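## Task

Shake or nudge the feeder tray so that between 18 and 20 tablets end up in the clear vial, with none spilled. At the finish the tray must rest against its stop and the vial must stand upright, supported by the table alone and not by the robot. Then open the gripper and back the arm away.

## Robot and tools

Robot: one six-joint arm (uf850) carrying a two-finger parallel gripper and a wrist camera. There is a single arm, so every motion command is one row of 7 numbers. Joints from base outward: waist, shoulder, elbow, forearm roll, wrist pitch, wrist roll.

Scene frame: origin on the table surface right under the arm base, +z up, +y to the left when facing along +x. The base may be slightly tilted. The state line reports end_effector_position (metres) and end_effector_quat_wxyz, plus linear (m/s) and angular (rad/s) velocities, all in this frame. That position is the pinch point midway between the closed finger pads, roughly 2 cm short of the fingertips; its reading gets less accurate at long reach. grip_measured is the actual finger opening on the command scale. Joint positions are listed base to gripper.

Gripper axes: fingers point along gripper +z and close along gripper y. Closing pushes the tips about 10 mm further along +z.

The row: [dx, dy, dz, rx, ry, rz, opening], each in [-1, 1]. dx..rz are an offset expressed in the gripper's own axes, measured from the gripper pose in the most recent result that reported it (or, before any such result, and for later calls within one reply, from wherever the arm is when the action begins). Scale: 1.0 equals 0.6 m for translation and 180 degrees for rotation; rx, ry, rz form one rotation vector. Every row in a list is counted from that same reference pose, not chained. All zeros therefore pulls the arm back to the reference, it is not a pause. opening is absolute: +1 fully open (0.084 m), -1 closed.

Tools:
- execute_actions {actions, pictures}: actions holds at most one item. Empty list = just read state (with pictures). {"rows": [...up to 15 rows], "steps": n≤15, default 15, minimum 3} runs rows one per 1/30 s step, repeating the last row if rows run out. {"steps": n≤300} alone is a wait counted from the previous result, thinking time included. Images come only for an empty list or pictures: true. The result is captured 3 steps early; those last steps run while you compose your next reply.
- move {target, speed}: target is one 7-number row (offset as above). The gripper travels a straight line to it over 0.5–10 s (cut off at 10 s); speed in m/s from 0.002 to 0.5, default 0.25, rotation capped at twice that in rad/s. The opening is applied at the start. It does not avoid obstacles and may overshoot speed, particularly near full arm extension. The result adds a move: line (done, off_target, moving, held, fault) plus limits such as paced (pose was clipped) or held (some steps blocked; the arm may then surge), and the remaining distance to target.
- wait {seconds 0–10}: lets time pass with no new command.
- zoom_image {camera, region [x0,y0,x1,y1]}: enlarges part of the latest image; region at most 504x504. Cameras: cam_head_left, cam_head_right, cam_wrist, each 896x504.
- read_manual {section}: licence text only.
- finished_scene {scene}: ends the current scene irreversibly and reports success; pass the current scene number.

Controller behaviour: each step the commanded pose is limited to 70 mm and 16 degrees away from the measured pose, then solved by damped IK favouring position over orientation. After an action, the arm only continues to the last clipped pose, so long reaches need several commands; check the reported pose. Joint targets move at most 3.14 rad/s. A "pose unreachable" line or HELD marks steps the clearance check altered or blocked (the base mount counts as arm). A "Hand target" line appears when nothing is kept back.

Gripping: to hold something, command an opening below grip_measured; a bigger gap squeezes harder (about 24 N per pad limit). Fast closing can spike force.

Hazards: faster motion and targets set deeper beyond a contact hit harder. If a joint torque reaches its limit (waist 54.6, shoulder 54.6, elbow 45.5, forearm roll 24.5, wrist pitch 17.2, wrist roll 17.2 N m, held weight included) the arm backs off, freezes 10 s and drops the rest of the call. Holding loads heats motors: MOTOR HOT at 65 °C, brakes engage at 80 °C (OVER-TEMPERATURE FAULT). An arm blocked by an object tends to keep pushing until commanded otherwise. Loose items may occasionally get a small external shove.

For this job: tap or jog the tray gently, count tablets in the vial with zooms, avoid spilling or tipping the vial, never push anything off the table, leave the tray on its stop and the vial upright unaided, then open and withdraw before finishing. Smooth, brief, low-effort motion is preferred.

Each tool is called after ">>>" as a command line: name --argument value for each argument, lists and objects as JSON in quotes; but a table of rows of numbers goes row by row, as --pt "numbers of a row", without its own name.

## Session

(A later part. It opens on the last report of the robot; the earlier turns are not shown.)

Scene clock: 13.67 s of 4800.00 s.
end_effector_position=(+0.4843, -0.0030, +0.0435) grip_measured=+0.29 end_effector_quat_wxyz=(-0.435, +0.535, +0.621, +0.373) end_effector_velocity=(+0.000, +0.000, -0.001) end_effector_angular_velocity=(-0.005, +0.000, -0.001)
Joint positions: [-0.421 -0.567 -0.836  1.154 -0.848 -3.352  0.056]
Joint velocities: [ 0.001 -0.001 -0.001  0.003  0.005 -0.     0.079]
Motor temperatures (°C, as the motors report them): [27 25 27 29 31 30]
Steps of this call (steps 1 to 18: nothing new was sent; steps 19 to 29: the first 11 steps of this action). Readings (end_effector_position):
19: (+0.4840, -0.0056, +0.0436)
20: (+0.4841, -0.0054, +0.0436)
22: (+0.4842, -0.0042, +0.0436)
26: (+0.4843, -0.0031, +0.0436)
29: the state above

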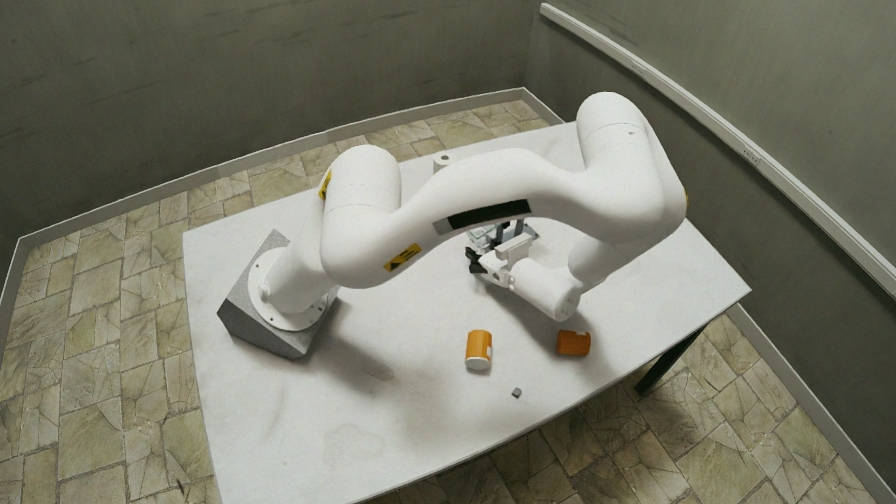

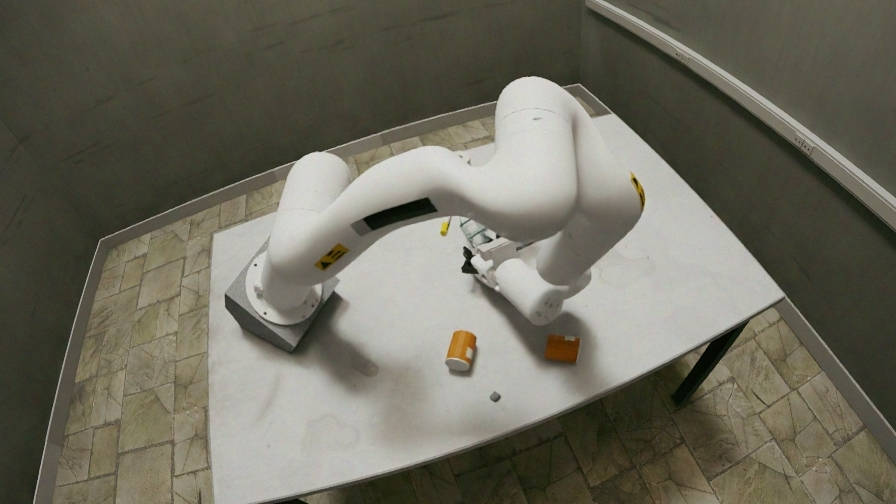

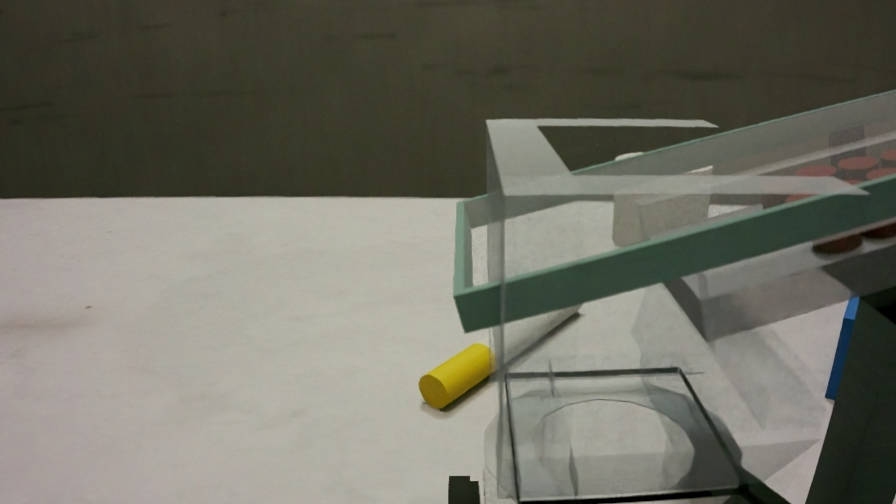

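>>> move --target '[-0.0308, 0, -0.1041, 0, 0, 0, 0.43]' --speed 0.25

>>> move --target '[0.324, 0.1358, -0.1456, 0, -0.2778, 0, -0.3]' --speed 0.4

>>> move --target '[0.1789, 0.1233, 0.0762, -0.0692, -0.2768, 0.0062, -0.3]' --speed 0.5

Scene clock: 16.83 s of 4800.00 s.
end_effector_position=(+0.4938, -0.0672, +0.0474) grip_measured=+0.42 end_effector_quat_wxyz=(-0.435, +0.535, +0.621, +0.373) end_effector_velocity=(+0.000, -0.002, +0.000) end_effector_angular_velocity=(+0.000, +0.001, -0.000)
Joint positions: [-0.528 -0.53  -0.894  0.996 -0.922 -3.264  0.062]
Joint velocities: [-0.003  0.    -0.002 -0.004 -0.003  0.003  0.   ]
Motor temperatures (°C, as the motors report them): [27 25 27 29 31 30]
Hand target: +0.494, -0.067, +0.047; -0.435, +0.535, +0.621, +0.373
Off your previous action's commanded pose: 0.000 m, 0 deg at its last step (step 3 of this call).
Off the commanded pose: 0.000 m, 0 deg.
Kept back: nothing.
move: done

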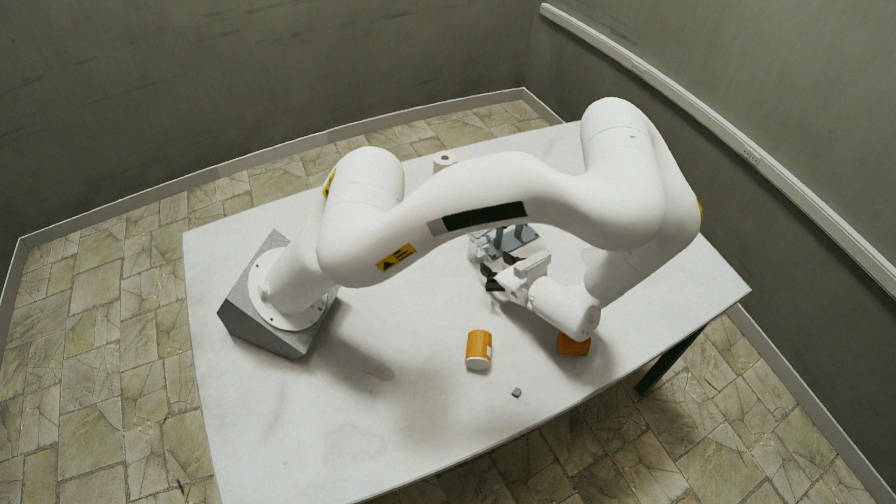

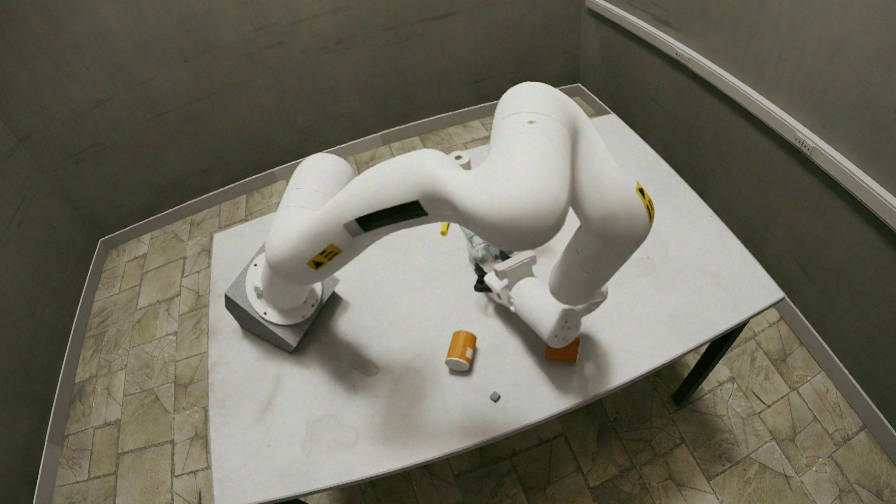

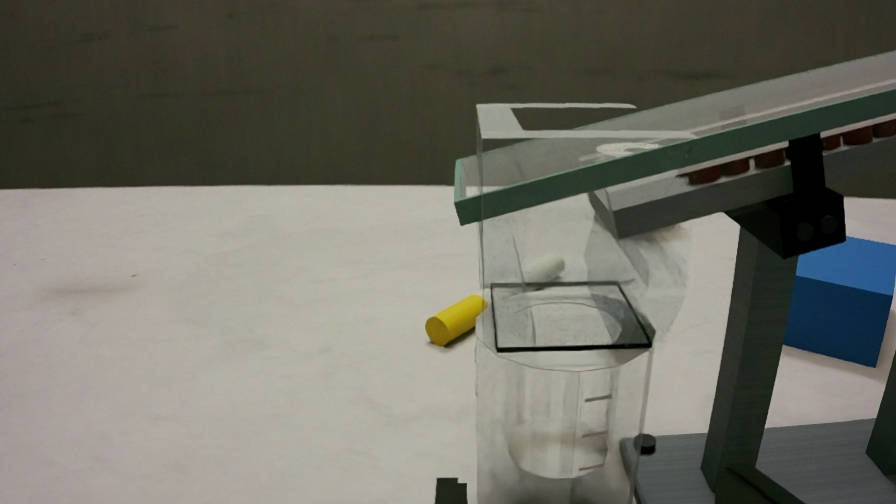

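Scene clock: 19.00 s of 4800.00 s.
end_effector_position=(+0.5792, -0.0702, +0.2611) grip_measured=-0.32 end_effector_quat_wxyz=(-0.132, +0.643, +0.746, +0.114) end_effector_velocity=(-0.001, +0.000, -0.000) end_effector_angular_velocity=(-0.011, +0.003, -0.001)
Joint positions: [ 0.116  0.185 -0.743 -0.311 -0.554 -1.361  0.03 ]
Joint velocities: [ 0.008 -0.002 -0.    -0.023 -0.006  0.029 -0.   ]
Motor temperatures (°C, as the motors report them): [27 25 27 29 31 30]
Hand target: +0.579, -0.070, +0.261; -0.132, +0.643, +0.746, +0.114
Off the commanded pose: 0.002 m, 0 deg.
Kept back: nothing.
move: done

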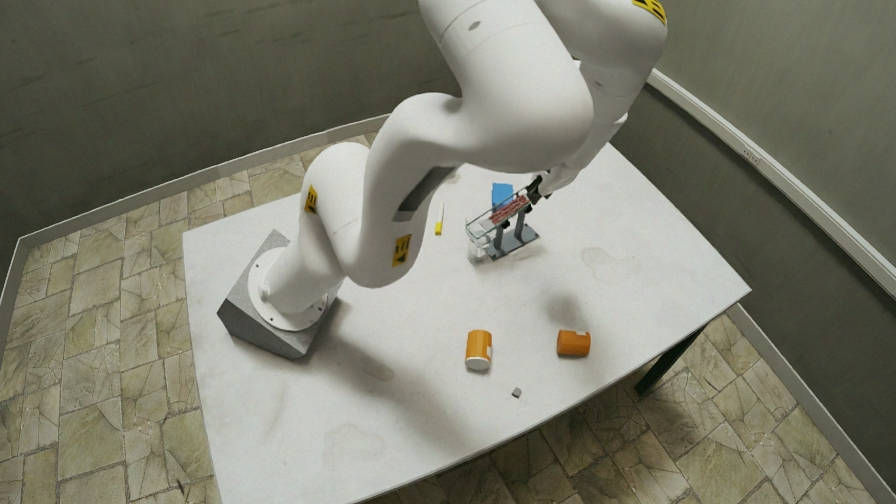

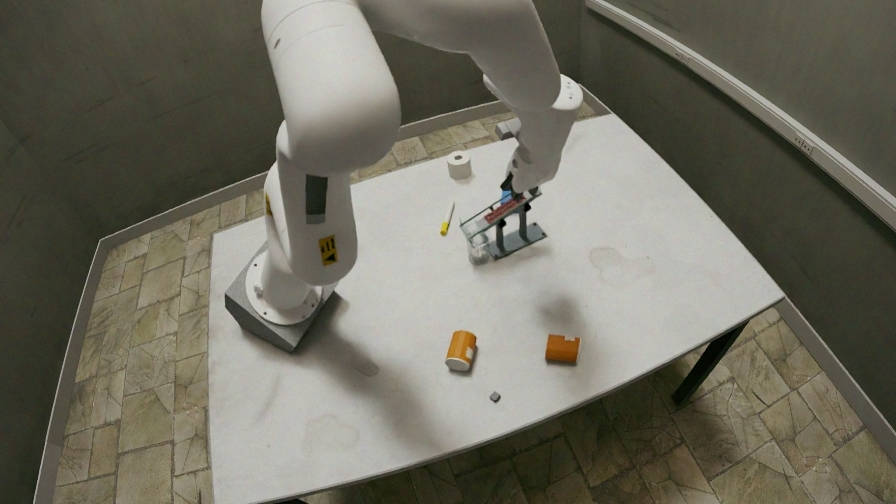

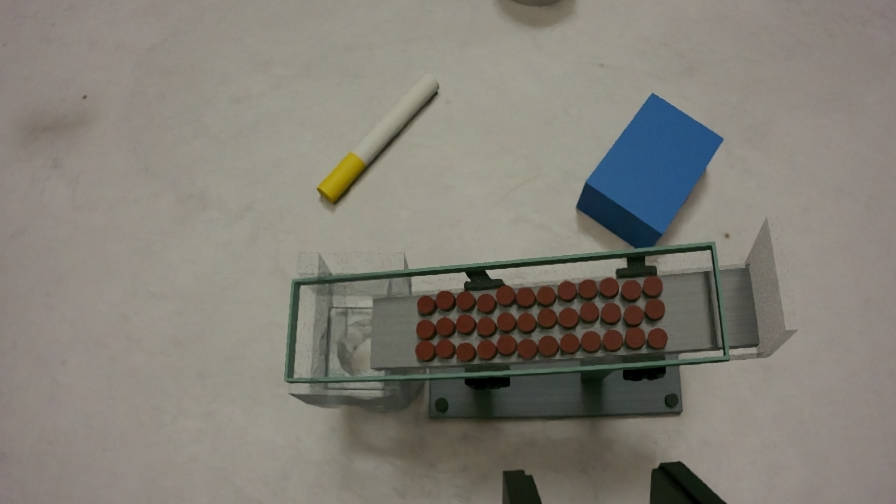

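Scene clock: 20.57 s of 4800.00 s.
end_effector_position=(+0.6346, +0.0571, +0.2547) grip_measured=-0.32 end_effector_quat_wxyz=(+0.259, +0.648, +0.711, -0.090) end_effector_velocity=(-0.001, +0.001, -0.001) end_effector_angular_velocity=(-0.007, +0.002, +0.000)
Joint positions: [ 0.662 -0.414 -0.998 -1.27  -1.307  0.011  0.03 ]
Joint velocities: [ 0.001 -0.008 -0.003  0.002 -0.006  0.002 -0.   ]
Motor temperatures (°C, as the motors report them): [27 25 27 29 31 30]
Hand target: +0.635, +0.057, +0.255; +0.259, +0.648, +0.711, -0.090
Off the commanded pose: 0.001 m, 0 deg.
Kept back: nothing.
move: done; limits=paced

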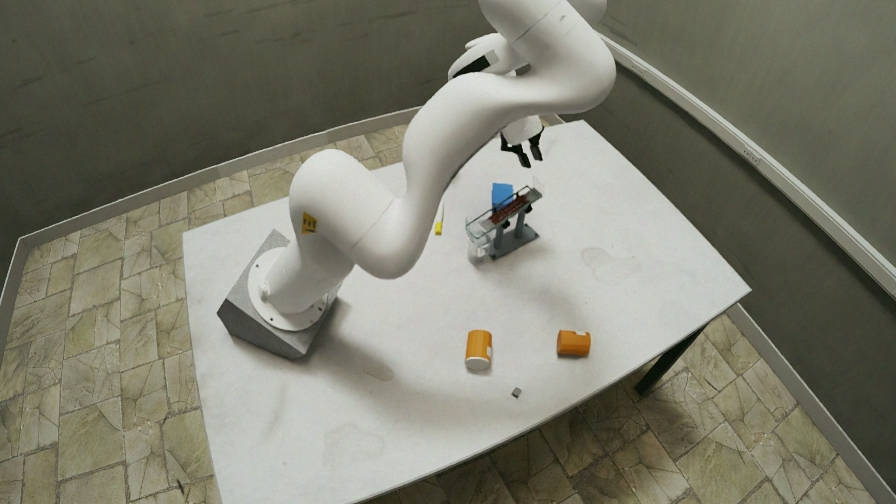

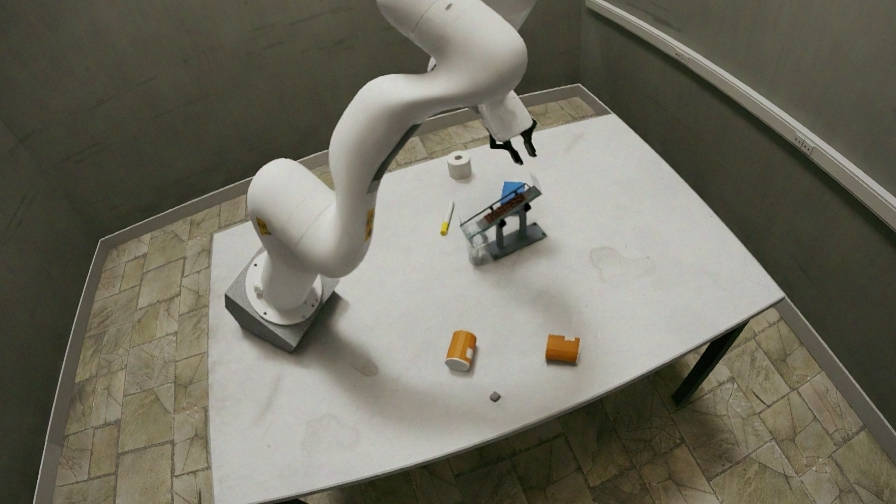

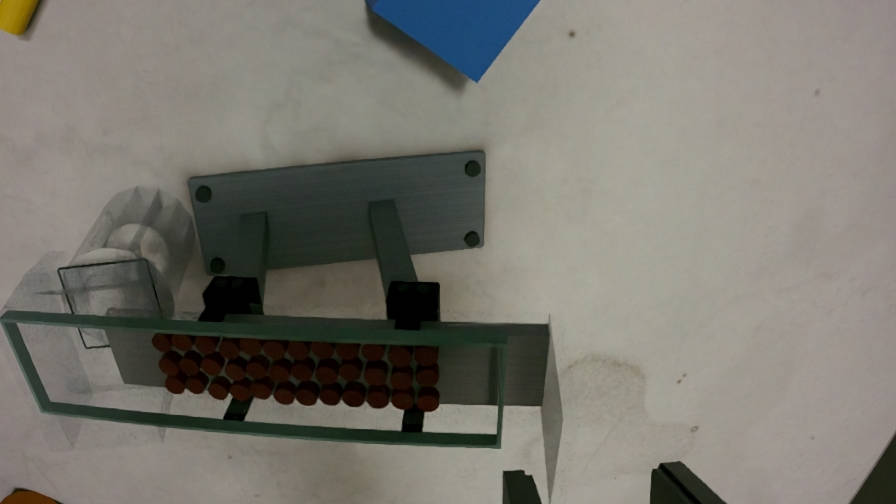

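>>> execute_actions --actions '[]'

Scene clock: 21.07 s of 4800.00 s.
end_effector_position=(+0.6345, +0.0573, +0.2545) grip_measured=-0.32 end_effector_quat_wxyz=(+0.259, +0.648, +0.711, -0.090) end_effector_velocity=(+0.000, -0.000, +0.000) end_effector_angular_velocity=(+0.000, -0.001, +0.000)
Joint positions: [ 0.663 -0.415 -0.998 -1.27  -1.307  0.011  0.03 ]
Joint velocities: [ 0.     0.     0.    -0.001 -0.     0.    -0.   ]
Motor temperatures (°C, as the motors report them): [27 25 27 29 31 30]
Hand target: +0.635, +0.057, +0.255; +0.259, +0.648, +0.711, -0.090
Off the commanded pose: 0.002 m, 0 deg.
Kept back: nothing.
Steps of this call (steps 1 to 15: nothing new was sent). Readings (end_effector_position):
1: (+0.6346, +0.0571, +0.2547)
2: (+0.6346, +0.0572, +0.2546)
4: (+0.6346, +0.0572, +0.2546)
8: (+0.6345, +0.0573, +0.2545)
15: the state above

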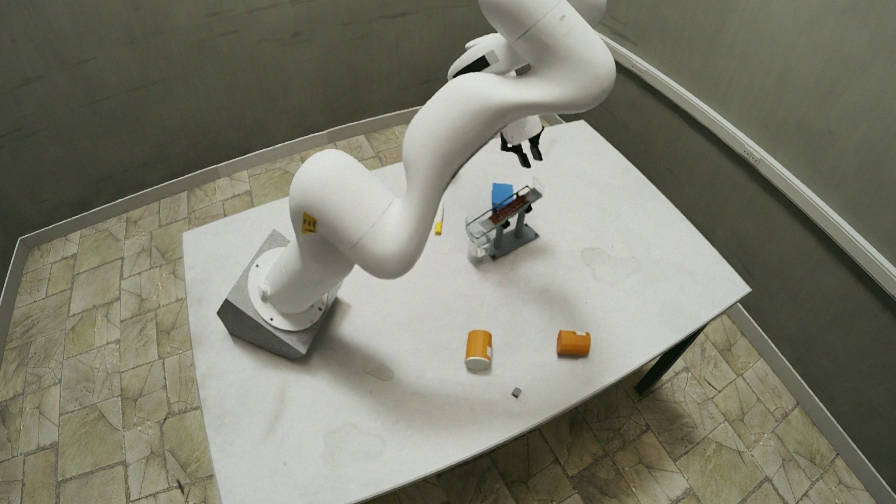

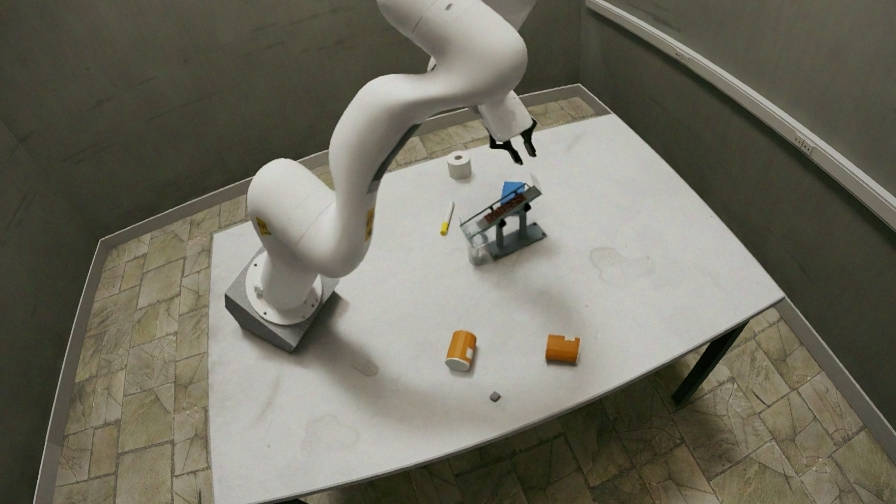

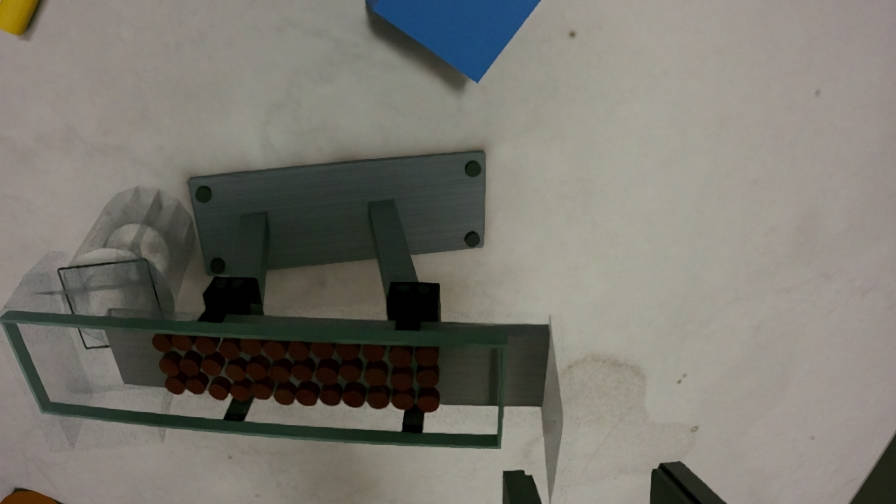

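>>> zoom_image --camera "cam_wrist" --region '[440, 280, 760, 504]'

>>> zoom_image --camera "cam_head_right" --region '[440, 110, 600, 270]'

Region (440, 280, 760, 504) of cam_wrist's 896x504 image, scaled by 1.575, with more detail than that image has; it fills the top 353 rows of this view, and the rest is white.

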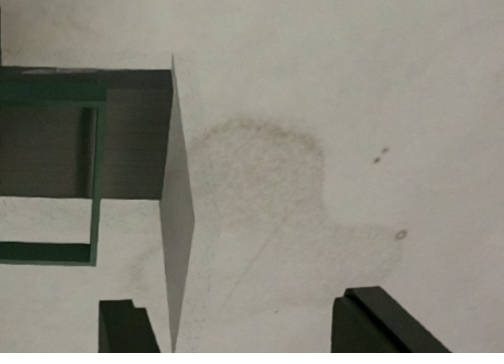

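Region (440, 110, 600, 270) of cam_head_right's 896x504 image, scaled by 3.150, with more detail than that image has.

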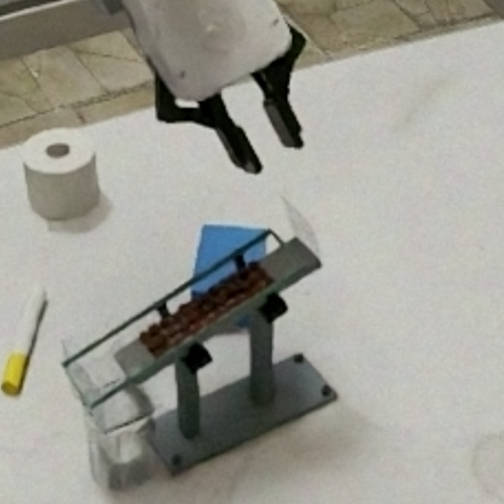

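>>> move --target '[0, -0.0065, 0.0915, 0, 0, 0, -0.32]' --speed 0.12

Scene clock: 23.83 s of 4800.00 s.
end_effector_position=(+0.6444, +0.0312, +0.2072) grip_measured=-0.34 end_effector_quat_wxyz=(+0.259, +0.648, +0.711, -0.090) end_effector_velocity=(+0.000, -0.001, -0.001) end_effector_angular_velocity=(-0.001, -0.000, +0.002)
Joint positions: [ 0.566 -0.44  -0.97  -1.364 -1.245  0.051  0.029]
Joint velocities: [-0.003 -0.002  0.    -0.004  0.001  0.001 -0.   ]
Motor temperatures (°C, as the motors report them): [27 25 27 29 31 30]
Hand target: +0.644, +0.031, +0.207; +0.259, +0.648, +0.711, -0.090
Off the commanded pose: 0.000 m, 0 deg.
Kept back: nothing.
move: done

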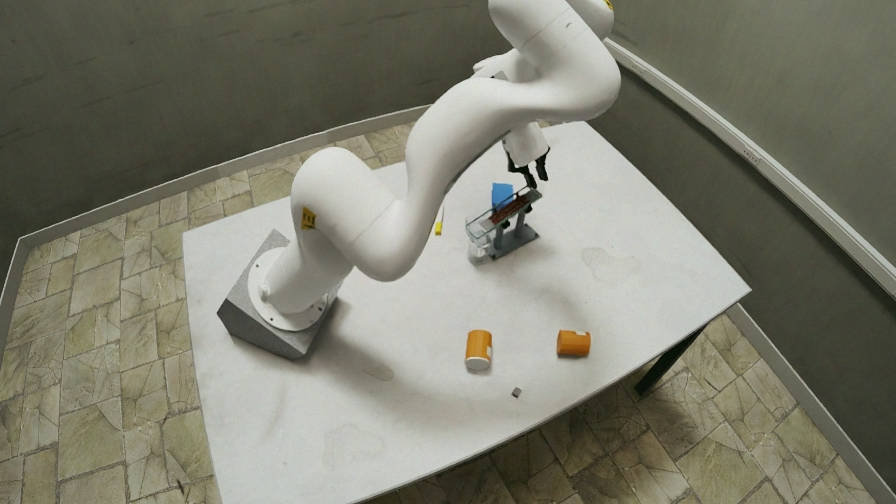

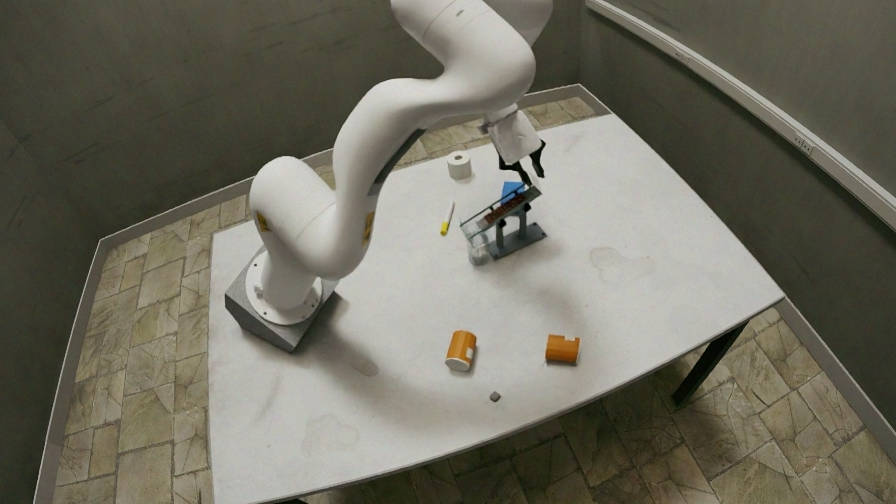

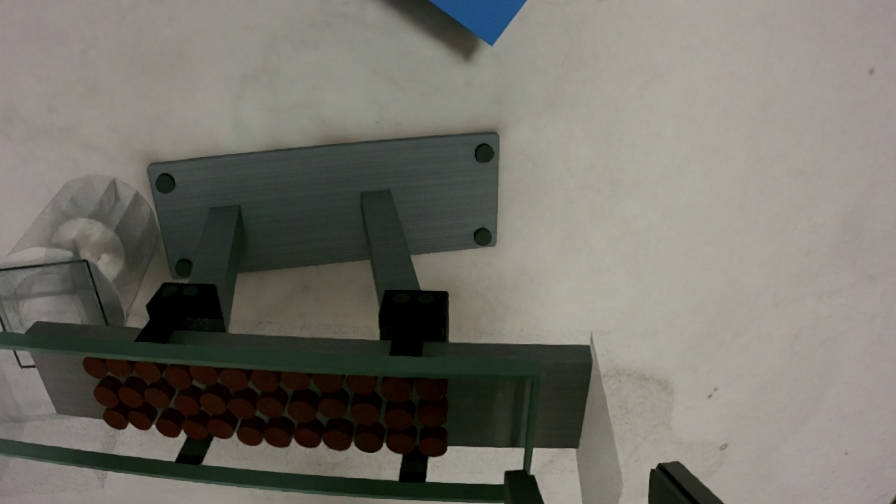

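>>> zoom_image --camera "cam_wrist" --region '[460, 300, 760, 504]'

>>> zoom_image --camera "cam_head_right" --region '[480, 130, 580, 230]'

Region (460, 300, 760, 504) of cam_wrist's 896x504 image, scaled by 1.680, with more detail than that image has; it fills the top 343 rows of this view, and the rest is white.

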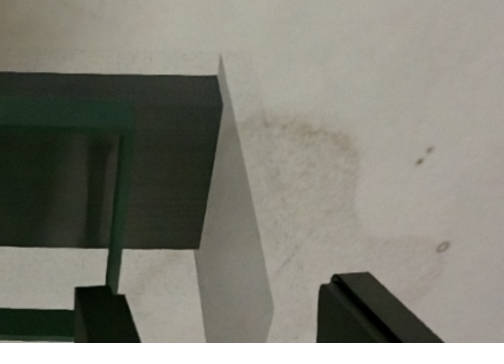

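Region (480, 130, 580, 230) of cam_head_right's 896x504 image, scaled by 5.040, with more detail than that image has.

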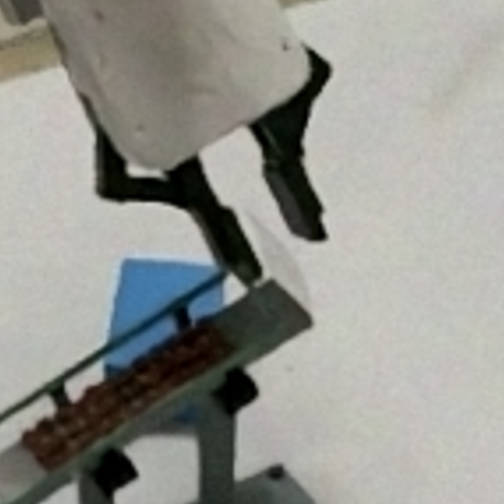

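>>> execute_actions --actions '[{"rows": [[0,0,0.0067,0,0,0,-0.55],[0,0,0.0067,0,0,0,-0.6],[0,0,0.0067,0,0,0,-0.62],[0,0,0.0067,0,0,0,-0.96],[0,0,0.0067,0,0,0,-0.96],[0,0,0.0067,0,0,0,-0.96],[0,0,0.0067,0,0,0,-0.96],[0,0,0.0067,0,0,0,-0.96],[0,0,0.0067,0,0,0,-0.96],[0,0,0.0067,0,0,0,-0.4],[0,0,0.0067,0,0,0,-0.4],[0,0,0.0067,0,0,0,-0.62]], "steps": 15}]' --pictures true

Scene clock: 24.60 s of 4800.00 s.
end_effector_position=(+0.6450, +0.0292, +0.2036) grip_measured=-0.63 end_effector_quat_wxyz=(+0.259, +0.648, +0.711, -0.090) end_effector_velocity=(-0.017, -0.005, -0.013) end_effector_angular_velocity=(-0.023, +0.039, +0.011)
Joint positions: [ 0.559 -0.443 -0.969 -1.371 -1.241  0.053  0.017]
Joint velocities: [-0.008 -0.01   0.028  0.013 -0.001 -0.005  0.002]
Motor temperatures (°C, as the motors report them): [27 25 27 29 31 30]
Steps of this call (steps 1 to 11: nothing new was sent; steps 12 to 23: the first 12 steps of this action). Readings (end_effector_position):
12: (+0.6445, +0.0311, +0.2070)
13: (+0.6447, +0.0309, +0.2065)
15: (+0.6450, +0.0300, +0.2051)
19: (+0.6466, +0.0299, +0.2047)
23: the state above

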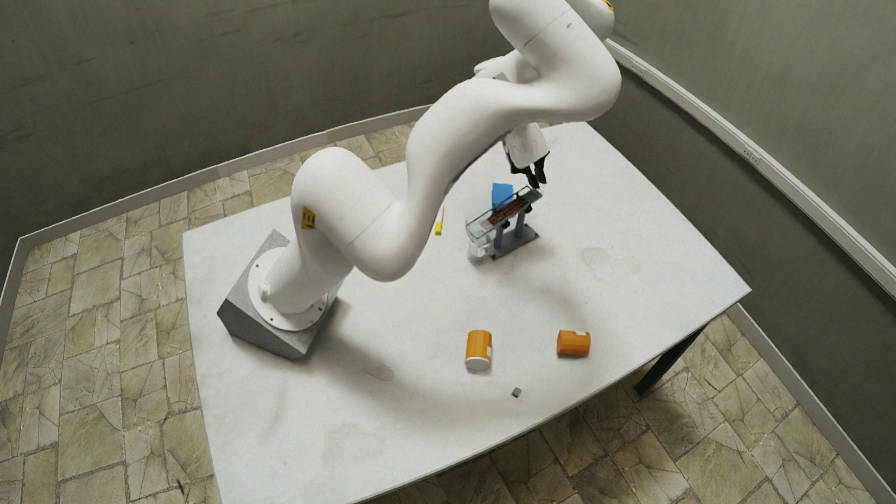

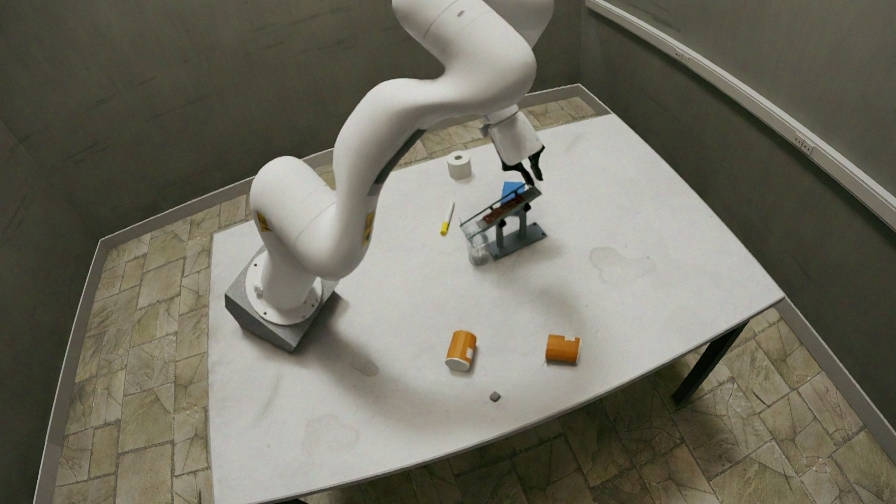

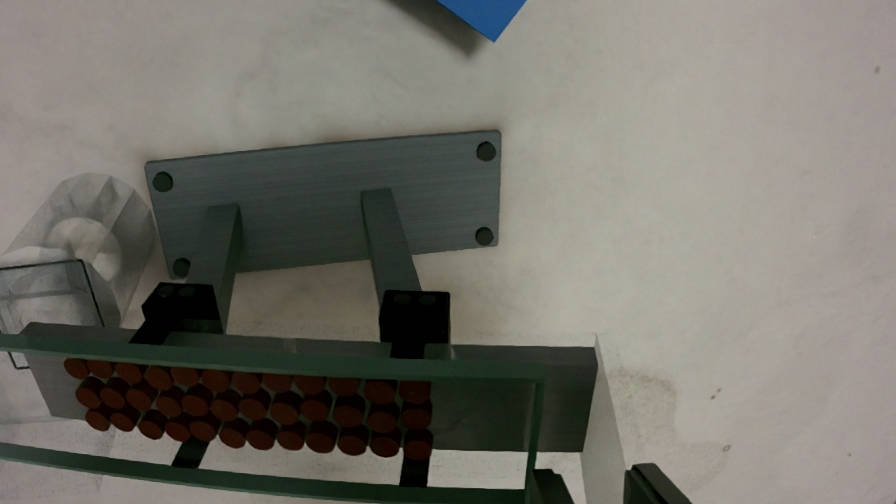

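>>> execute_actions --actions '[{"rows": [[0,-0.002,0,0,0,0,-0.96],[0,-0.002,0,0,0,0,-0.96],[0,-0.002,0,0,0,0,-0.96],[0,-0.002,0,0,0,0,-0.96],[0,-0.002,0,0,0,0,-0.96],[0,-0.002,0,0,0,0,-0.96],[0,-0.002,0,0,0,0,-0.4],[0,-0.002,0,0,0,0,-0.4],[0,-0.002,0,0,0,0,-0.58]], "steps": 15}]' --pictures true

Scene clock: 25.17 s of 4800.00 s.
end_effector_position=(+0.6428, +0.0289, +0.2032) grip_measured=-0.60 end_effector_quat_wxyz=(+0.259, +0.647, +0.711, -0.091) end_effector_velocity=(+0.002, +0.000, +0.000) end_effector_angular_velocity=(+0.005, -0.002, -0.005)
Joint positions: [ 0.56  -0.442 -0.964 -1.37  -1.241  0.055  0.018]
Joint velocities: [-0.002  0.001 -0.005  0.     0.004  0.001  0.003]
Motor temperatures (°C, as the motors report them): [27 25 27 29 31 30]
Off your previous action's commanded pose: 0.001 m, 0 deg at its last step (step 3 of this call).
Steps of this call (steps 1 to 3: the last 3 steps of your previous action; steps 4 to 5: nothing new was sent; steps 6 to 17: the first 12 steps of this action). Readings (end_effector_position):
6: (+0.6451, +0.0292, +0.2036)
7: (+0.6451, +0.0292, +0.2036)
9: (+0.6463, +0.0293, +0.2040)
13: (+0.6445, +0.0291, +0.2036)
17: the state above

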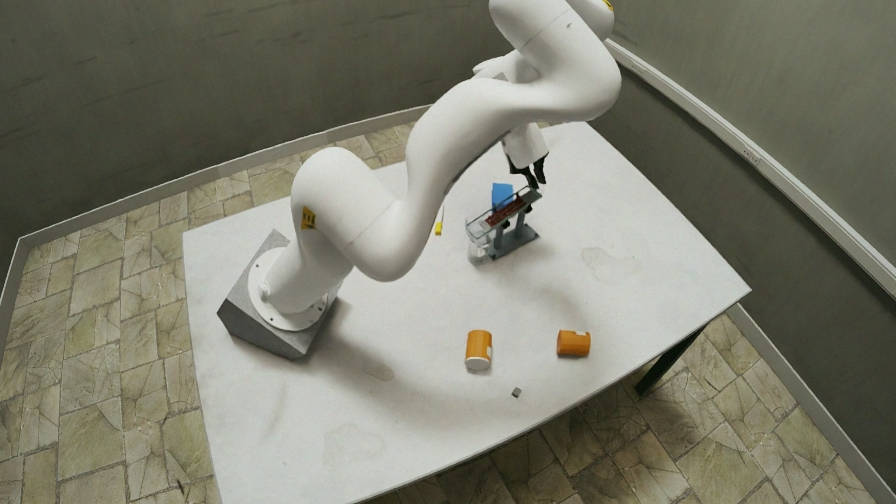

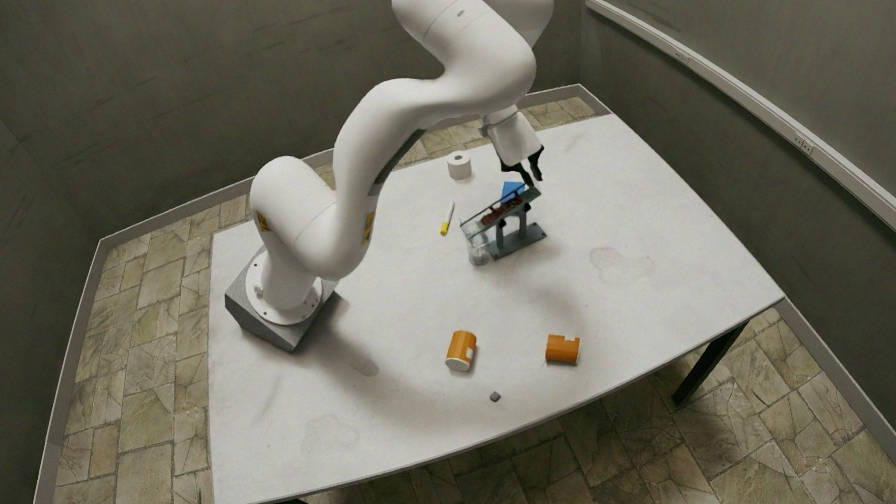

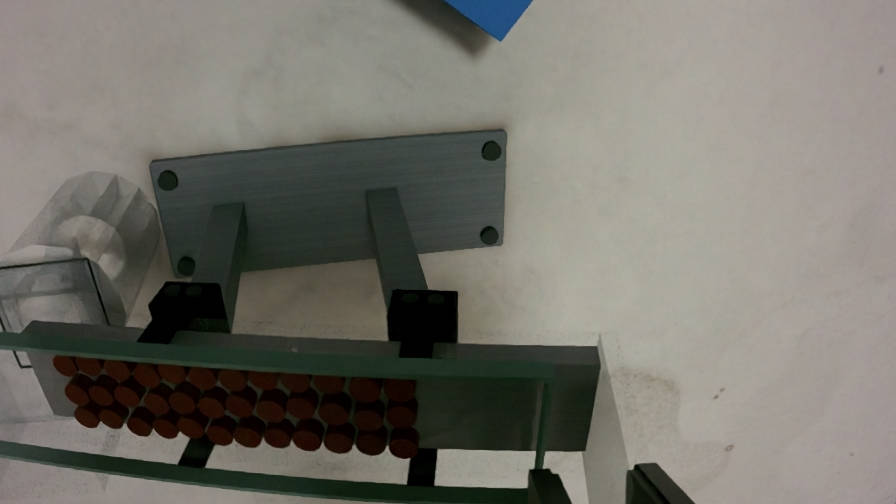

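>>> execute_actions --actions '[{"rows": [[0,0.0015,0,0,0,0,-0.96],[0,0.0015,0,0,0,0,-0.96],[0,0.0015,0,0,0,0,-0.96],[0,0.0015,0,0,0,0,-0.96],[0,0.0015,0,0,0,0,-0.96],[0,0.0015,0,0,0,0,-0.96],[0,0.0015,0,0,0,0,-0.35],[0,0.0015,0,0,0,0,-0.35],[0,0.0015,0,0,0,0,-0.5]], "steps": 13}]' --pictures true

Scene clock: 25.77 s of 4800.00 s.
end_effector_position=(+0.6424, +0.0289, +0.2029) grip_measured=-0.55 end_effector_quat_wxyz=(+0.259, +0.646, +0.712, -0.093) end_effector_velocity=(-0.007, -0.001, -0.002) end_effector_angular_velocity=(-0.009, +0.013, +0.000)
Joint positions: [ 0.56  -0.443 -0.964 -1.369 -1.242  0.053  0.02 ]
Joint velocities: [ 0.002 -0.     0.01   0.011 -0.005 -0.002  0.023]
Motor temperatures (°C, as the motors report them): [27 25 27 29 31 30]
Off your previous action's commanded pose: 0.001 m, 0 deg at its last step (step 3 of this call).
Steps of this call (steps 1 to 3: the last 3 steps of your previous action; steps 4 to 8: nothing new was sent; steps 9 to 18: the first 10 steps of this action). Readings (end_effector_position):
9: (+0.6437, +0.0290, +0.2033)
10: (+0.6443, +0.0291, +0.2035)
12: (+0.6461, +0.0293, +0.2040)
16: (+0.6442, +0.0291, +0.2035)
18: the state above

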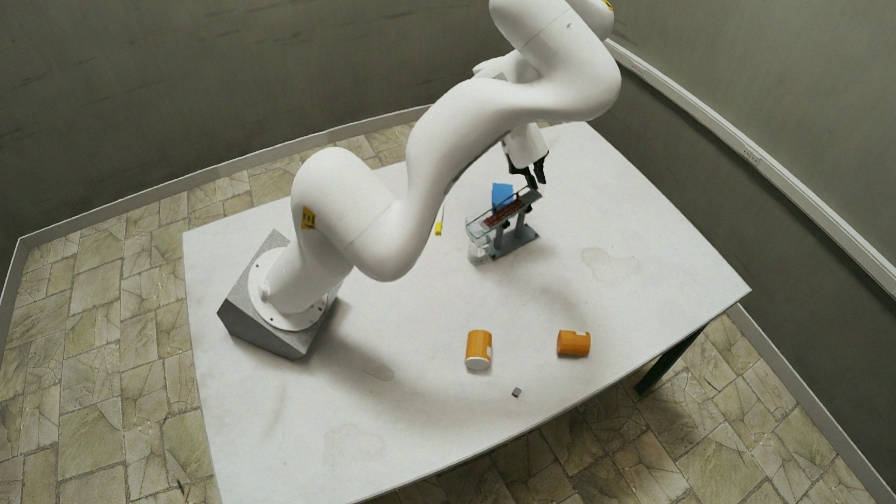

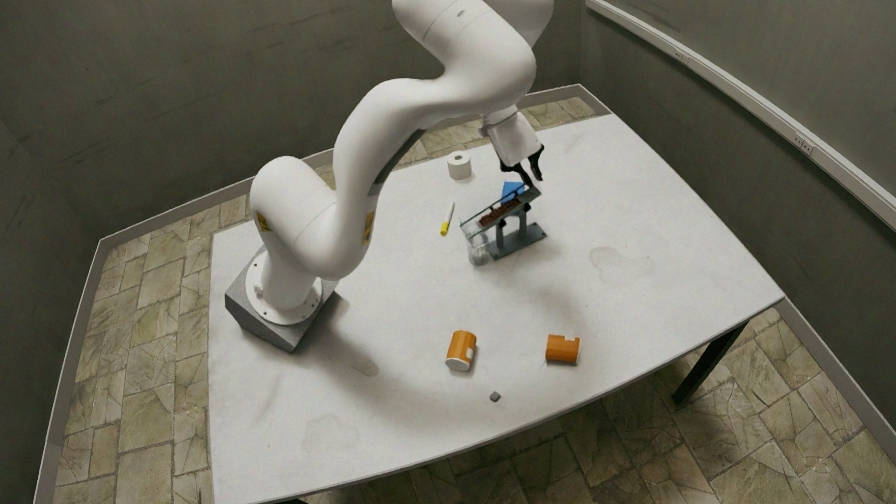

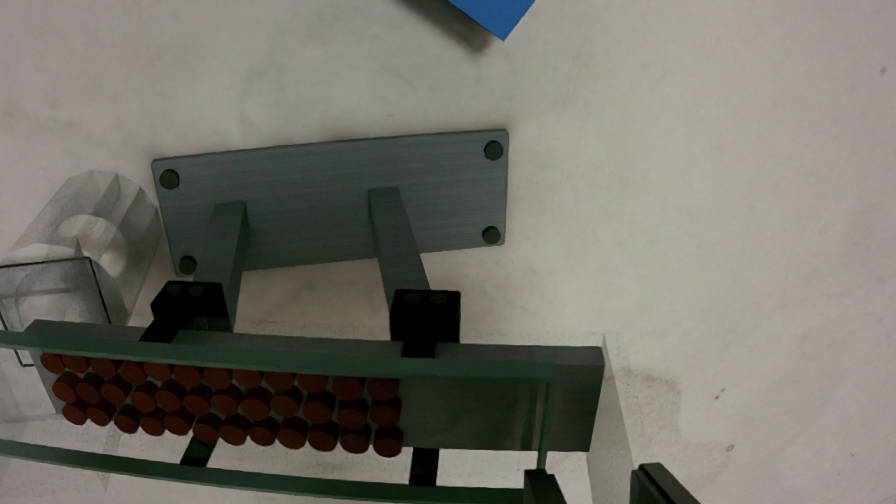

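>>> execute_actions --actions '[{"rows": [[0,-0.001,0,0,0,0,-0.96],[0,-0.001,0,0,0,0,-0.96],[0,-0.001,0,0,0,0,-0.96],[0,-0.001,0,0,0,0,-0.96],[0,-0.001,0,0,0,0,-0.96],[0,-0.001,0,0,0,0,-0.96],[0,-0.001,0,0,0,0,-0.96],[0,-0.001,0,0,0,0,-0.3],[0,-0.001,0,0,0,0,-0.3],[0,-0.001,0,0,0,0,-0.42]], "steps": 15}]' --pictures true

Scene clock: 26.53 s of 4800.00 s.
end_effector_position=(+0.6406, +0.0286, +0.2025) grip_measured=-0.47 end_effector_quat_wxyz=(+0.259, +0.645, +0.713, -0.094) end_effector_velocity=(-0.002, -0.000, -0.001) end_effector_angular_velocity=(+0.002, +0.007, -0.005)
Joint positions: [ 0.561 -0.443 -0.96  -1.369 -1.244  0.054  0.023]
Joint velocities: [-0.001  0.     0.     0.008  0.003 -0.001  0.024]
Motor temperatures (°C, as the motors report them): [27 25 27 29 31 30]
Off your previous action's commanded pose: 0.001 m, 0 deg at its last step (step 3 of this call).
Steps of this call (steps 1 to 3: the last 3 steps of your previous action; steps 4 to 11: nothing new was sent; steps 12 to 23: the first 12 steps of this action). Readings (end_effector_position):
12: (+0.6435, +0.0290, +0.2032)
13: (+0.6436, +0.0290, +0.2033)
15: (+0.6451, +0.0293, +0.2039)
19: (+0.6454, +0.0293, +0.2039)
23: the state above

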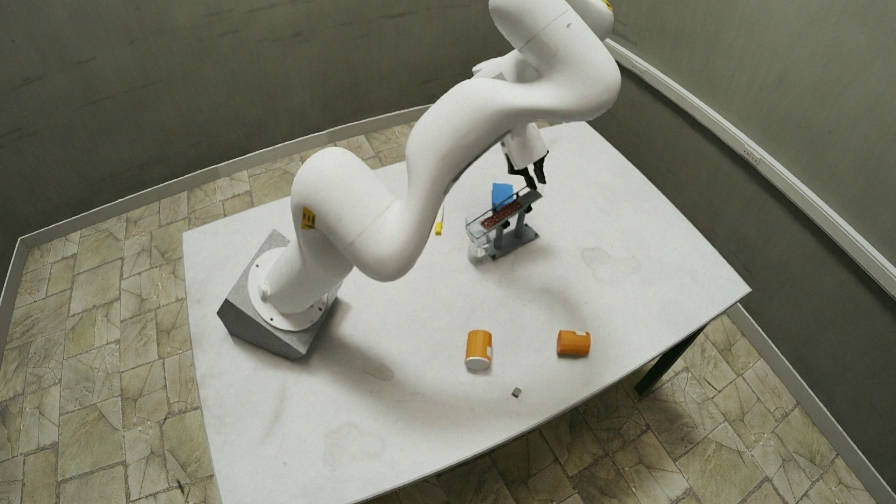

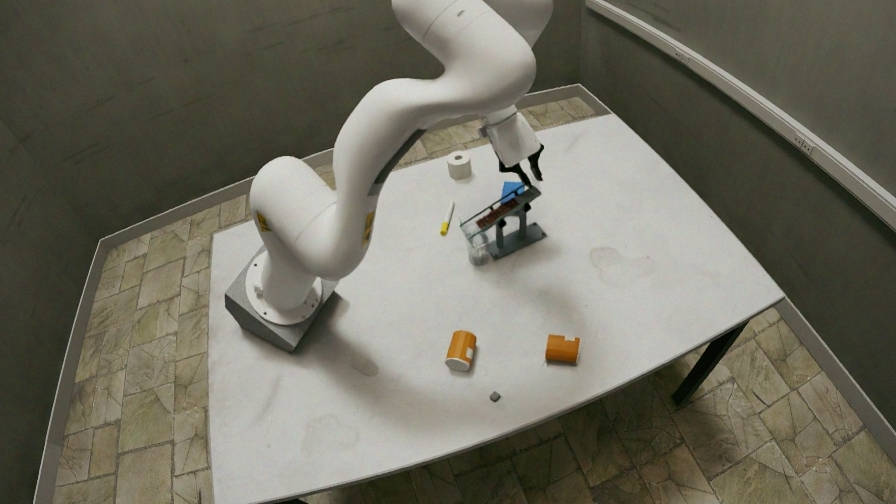

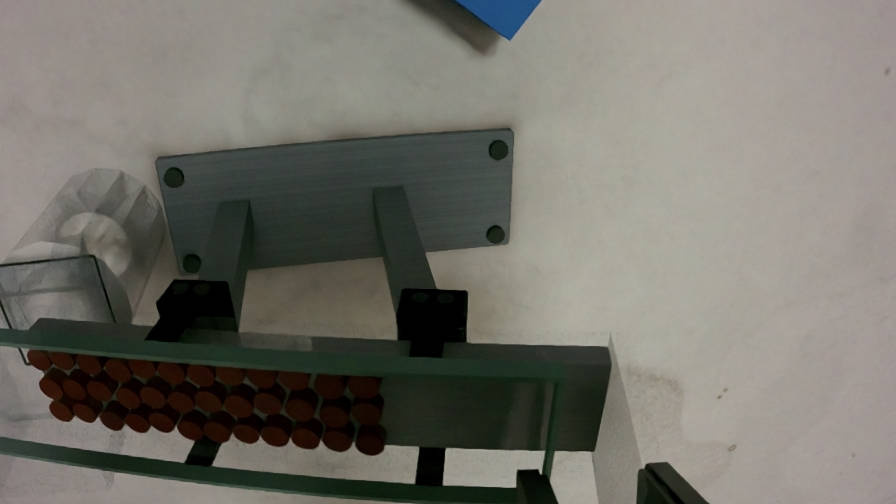

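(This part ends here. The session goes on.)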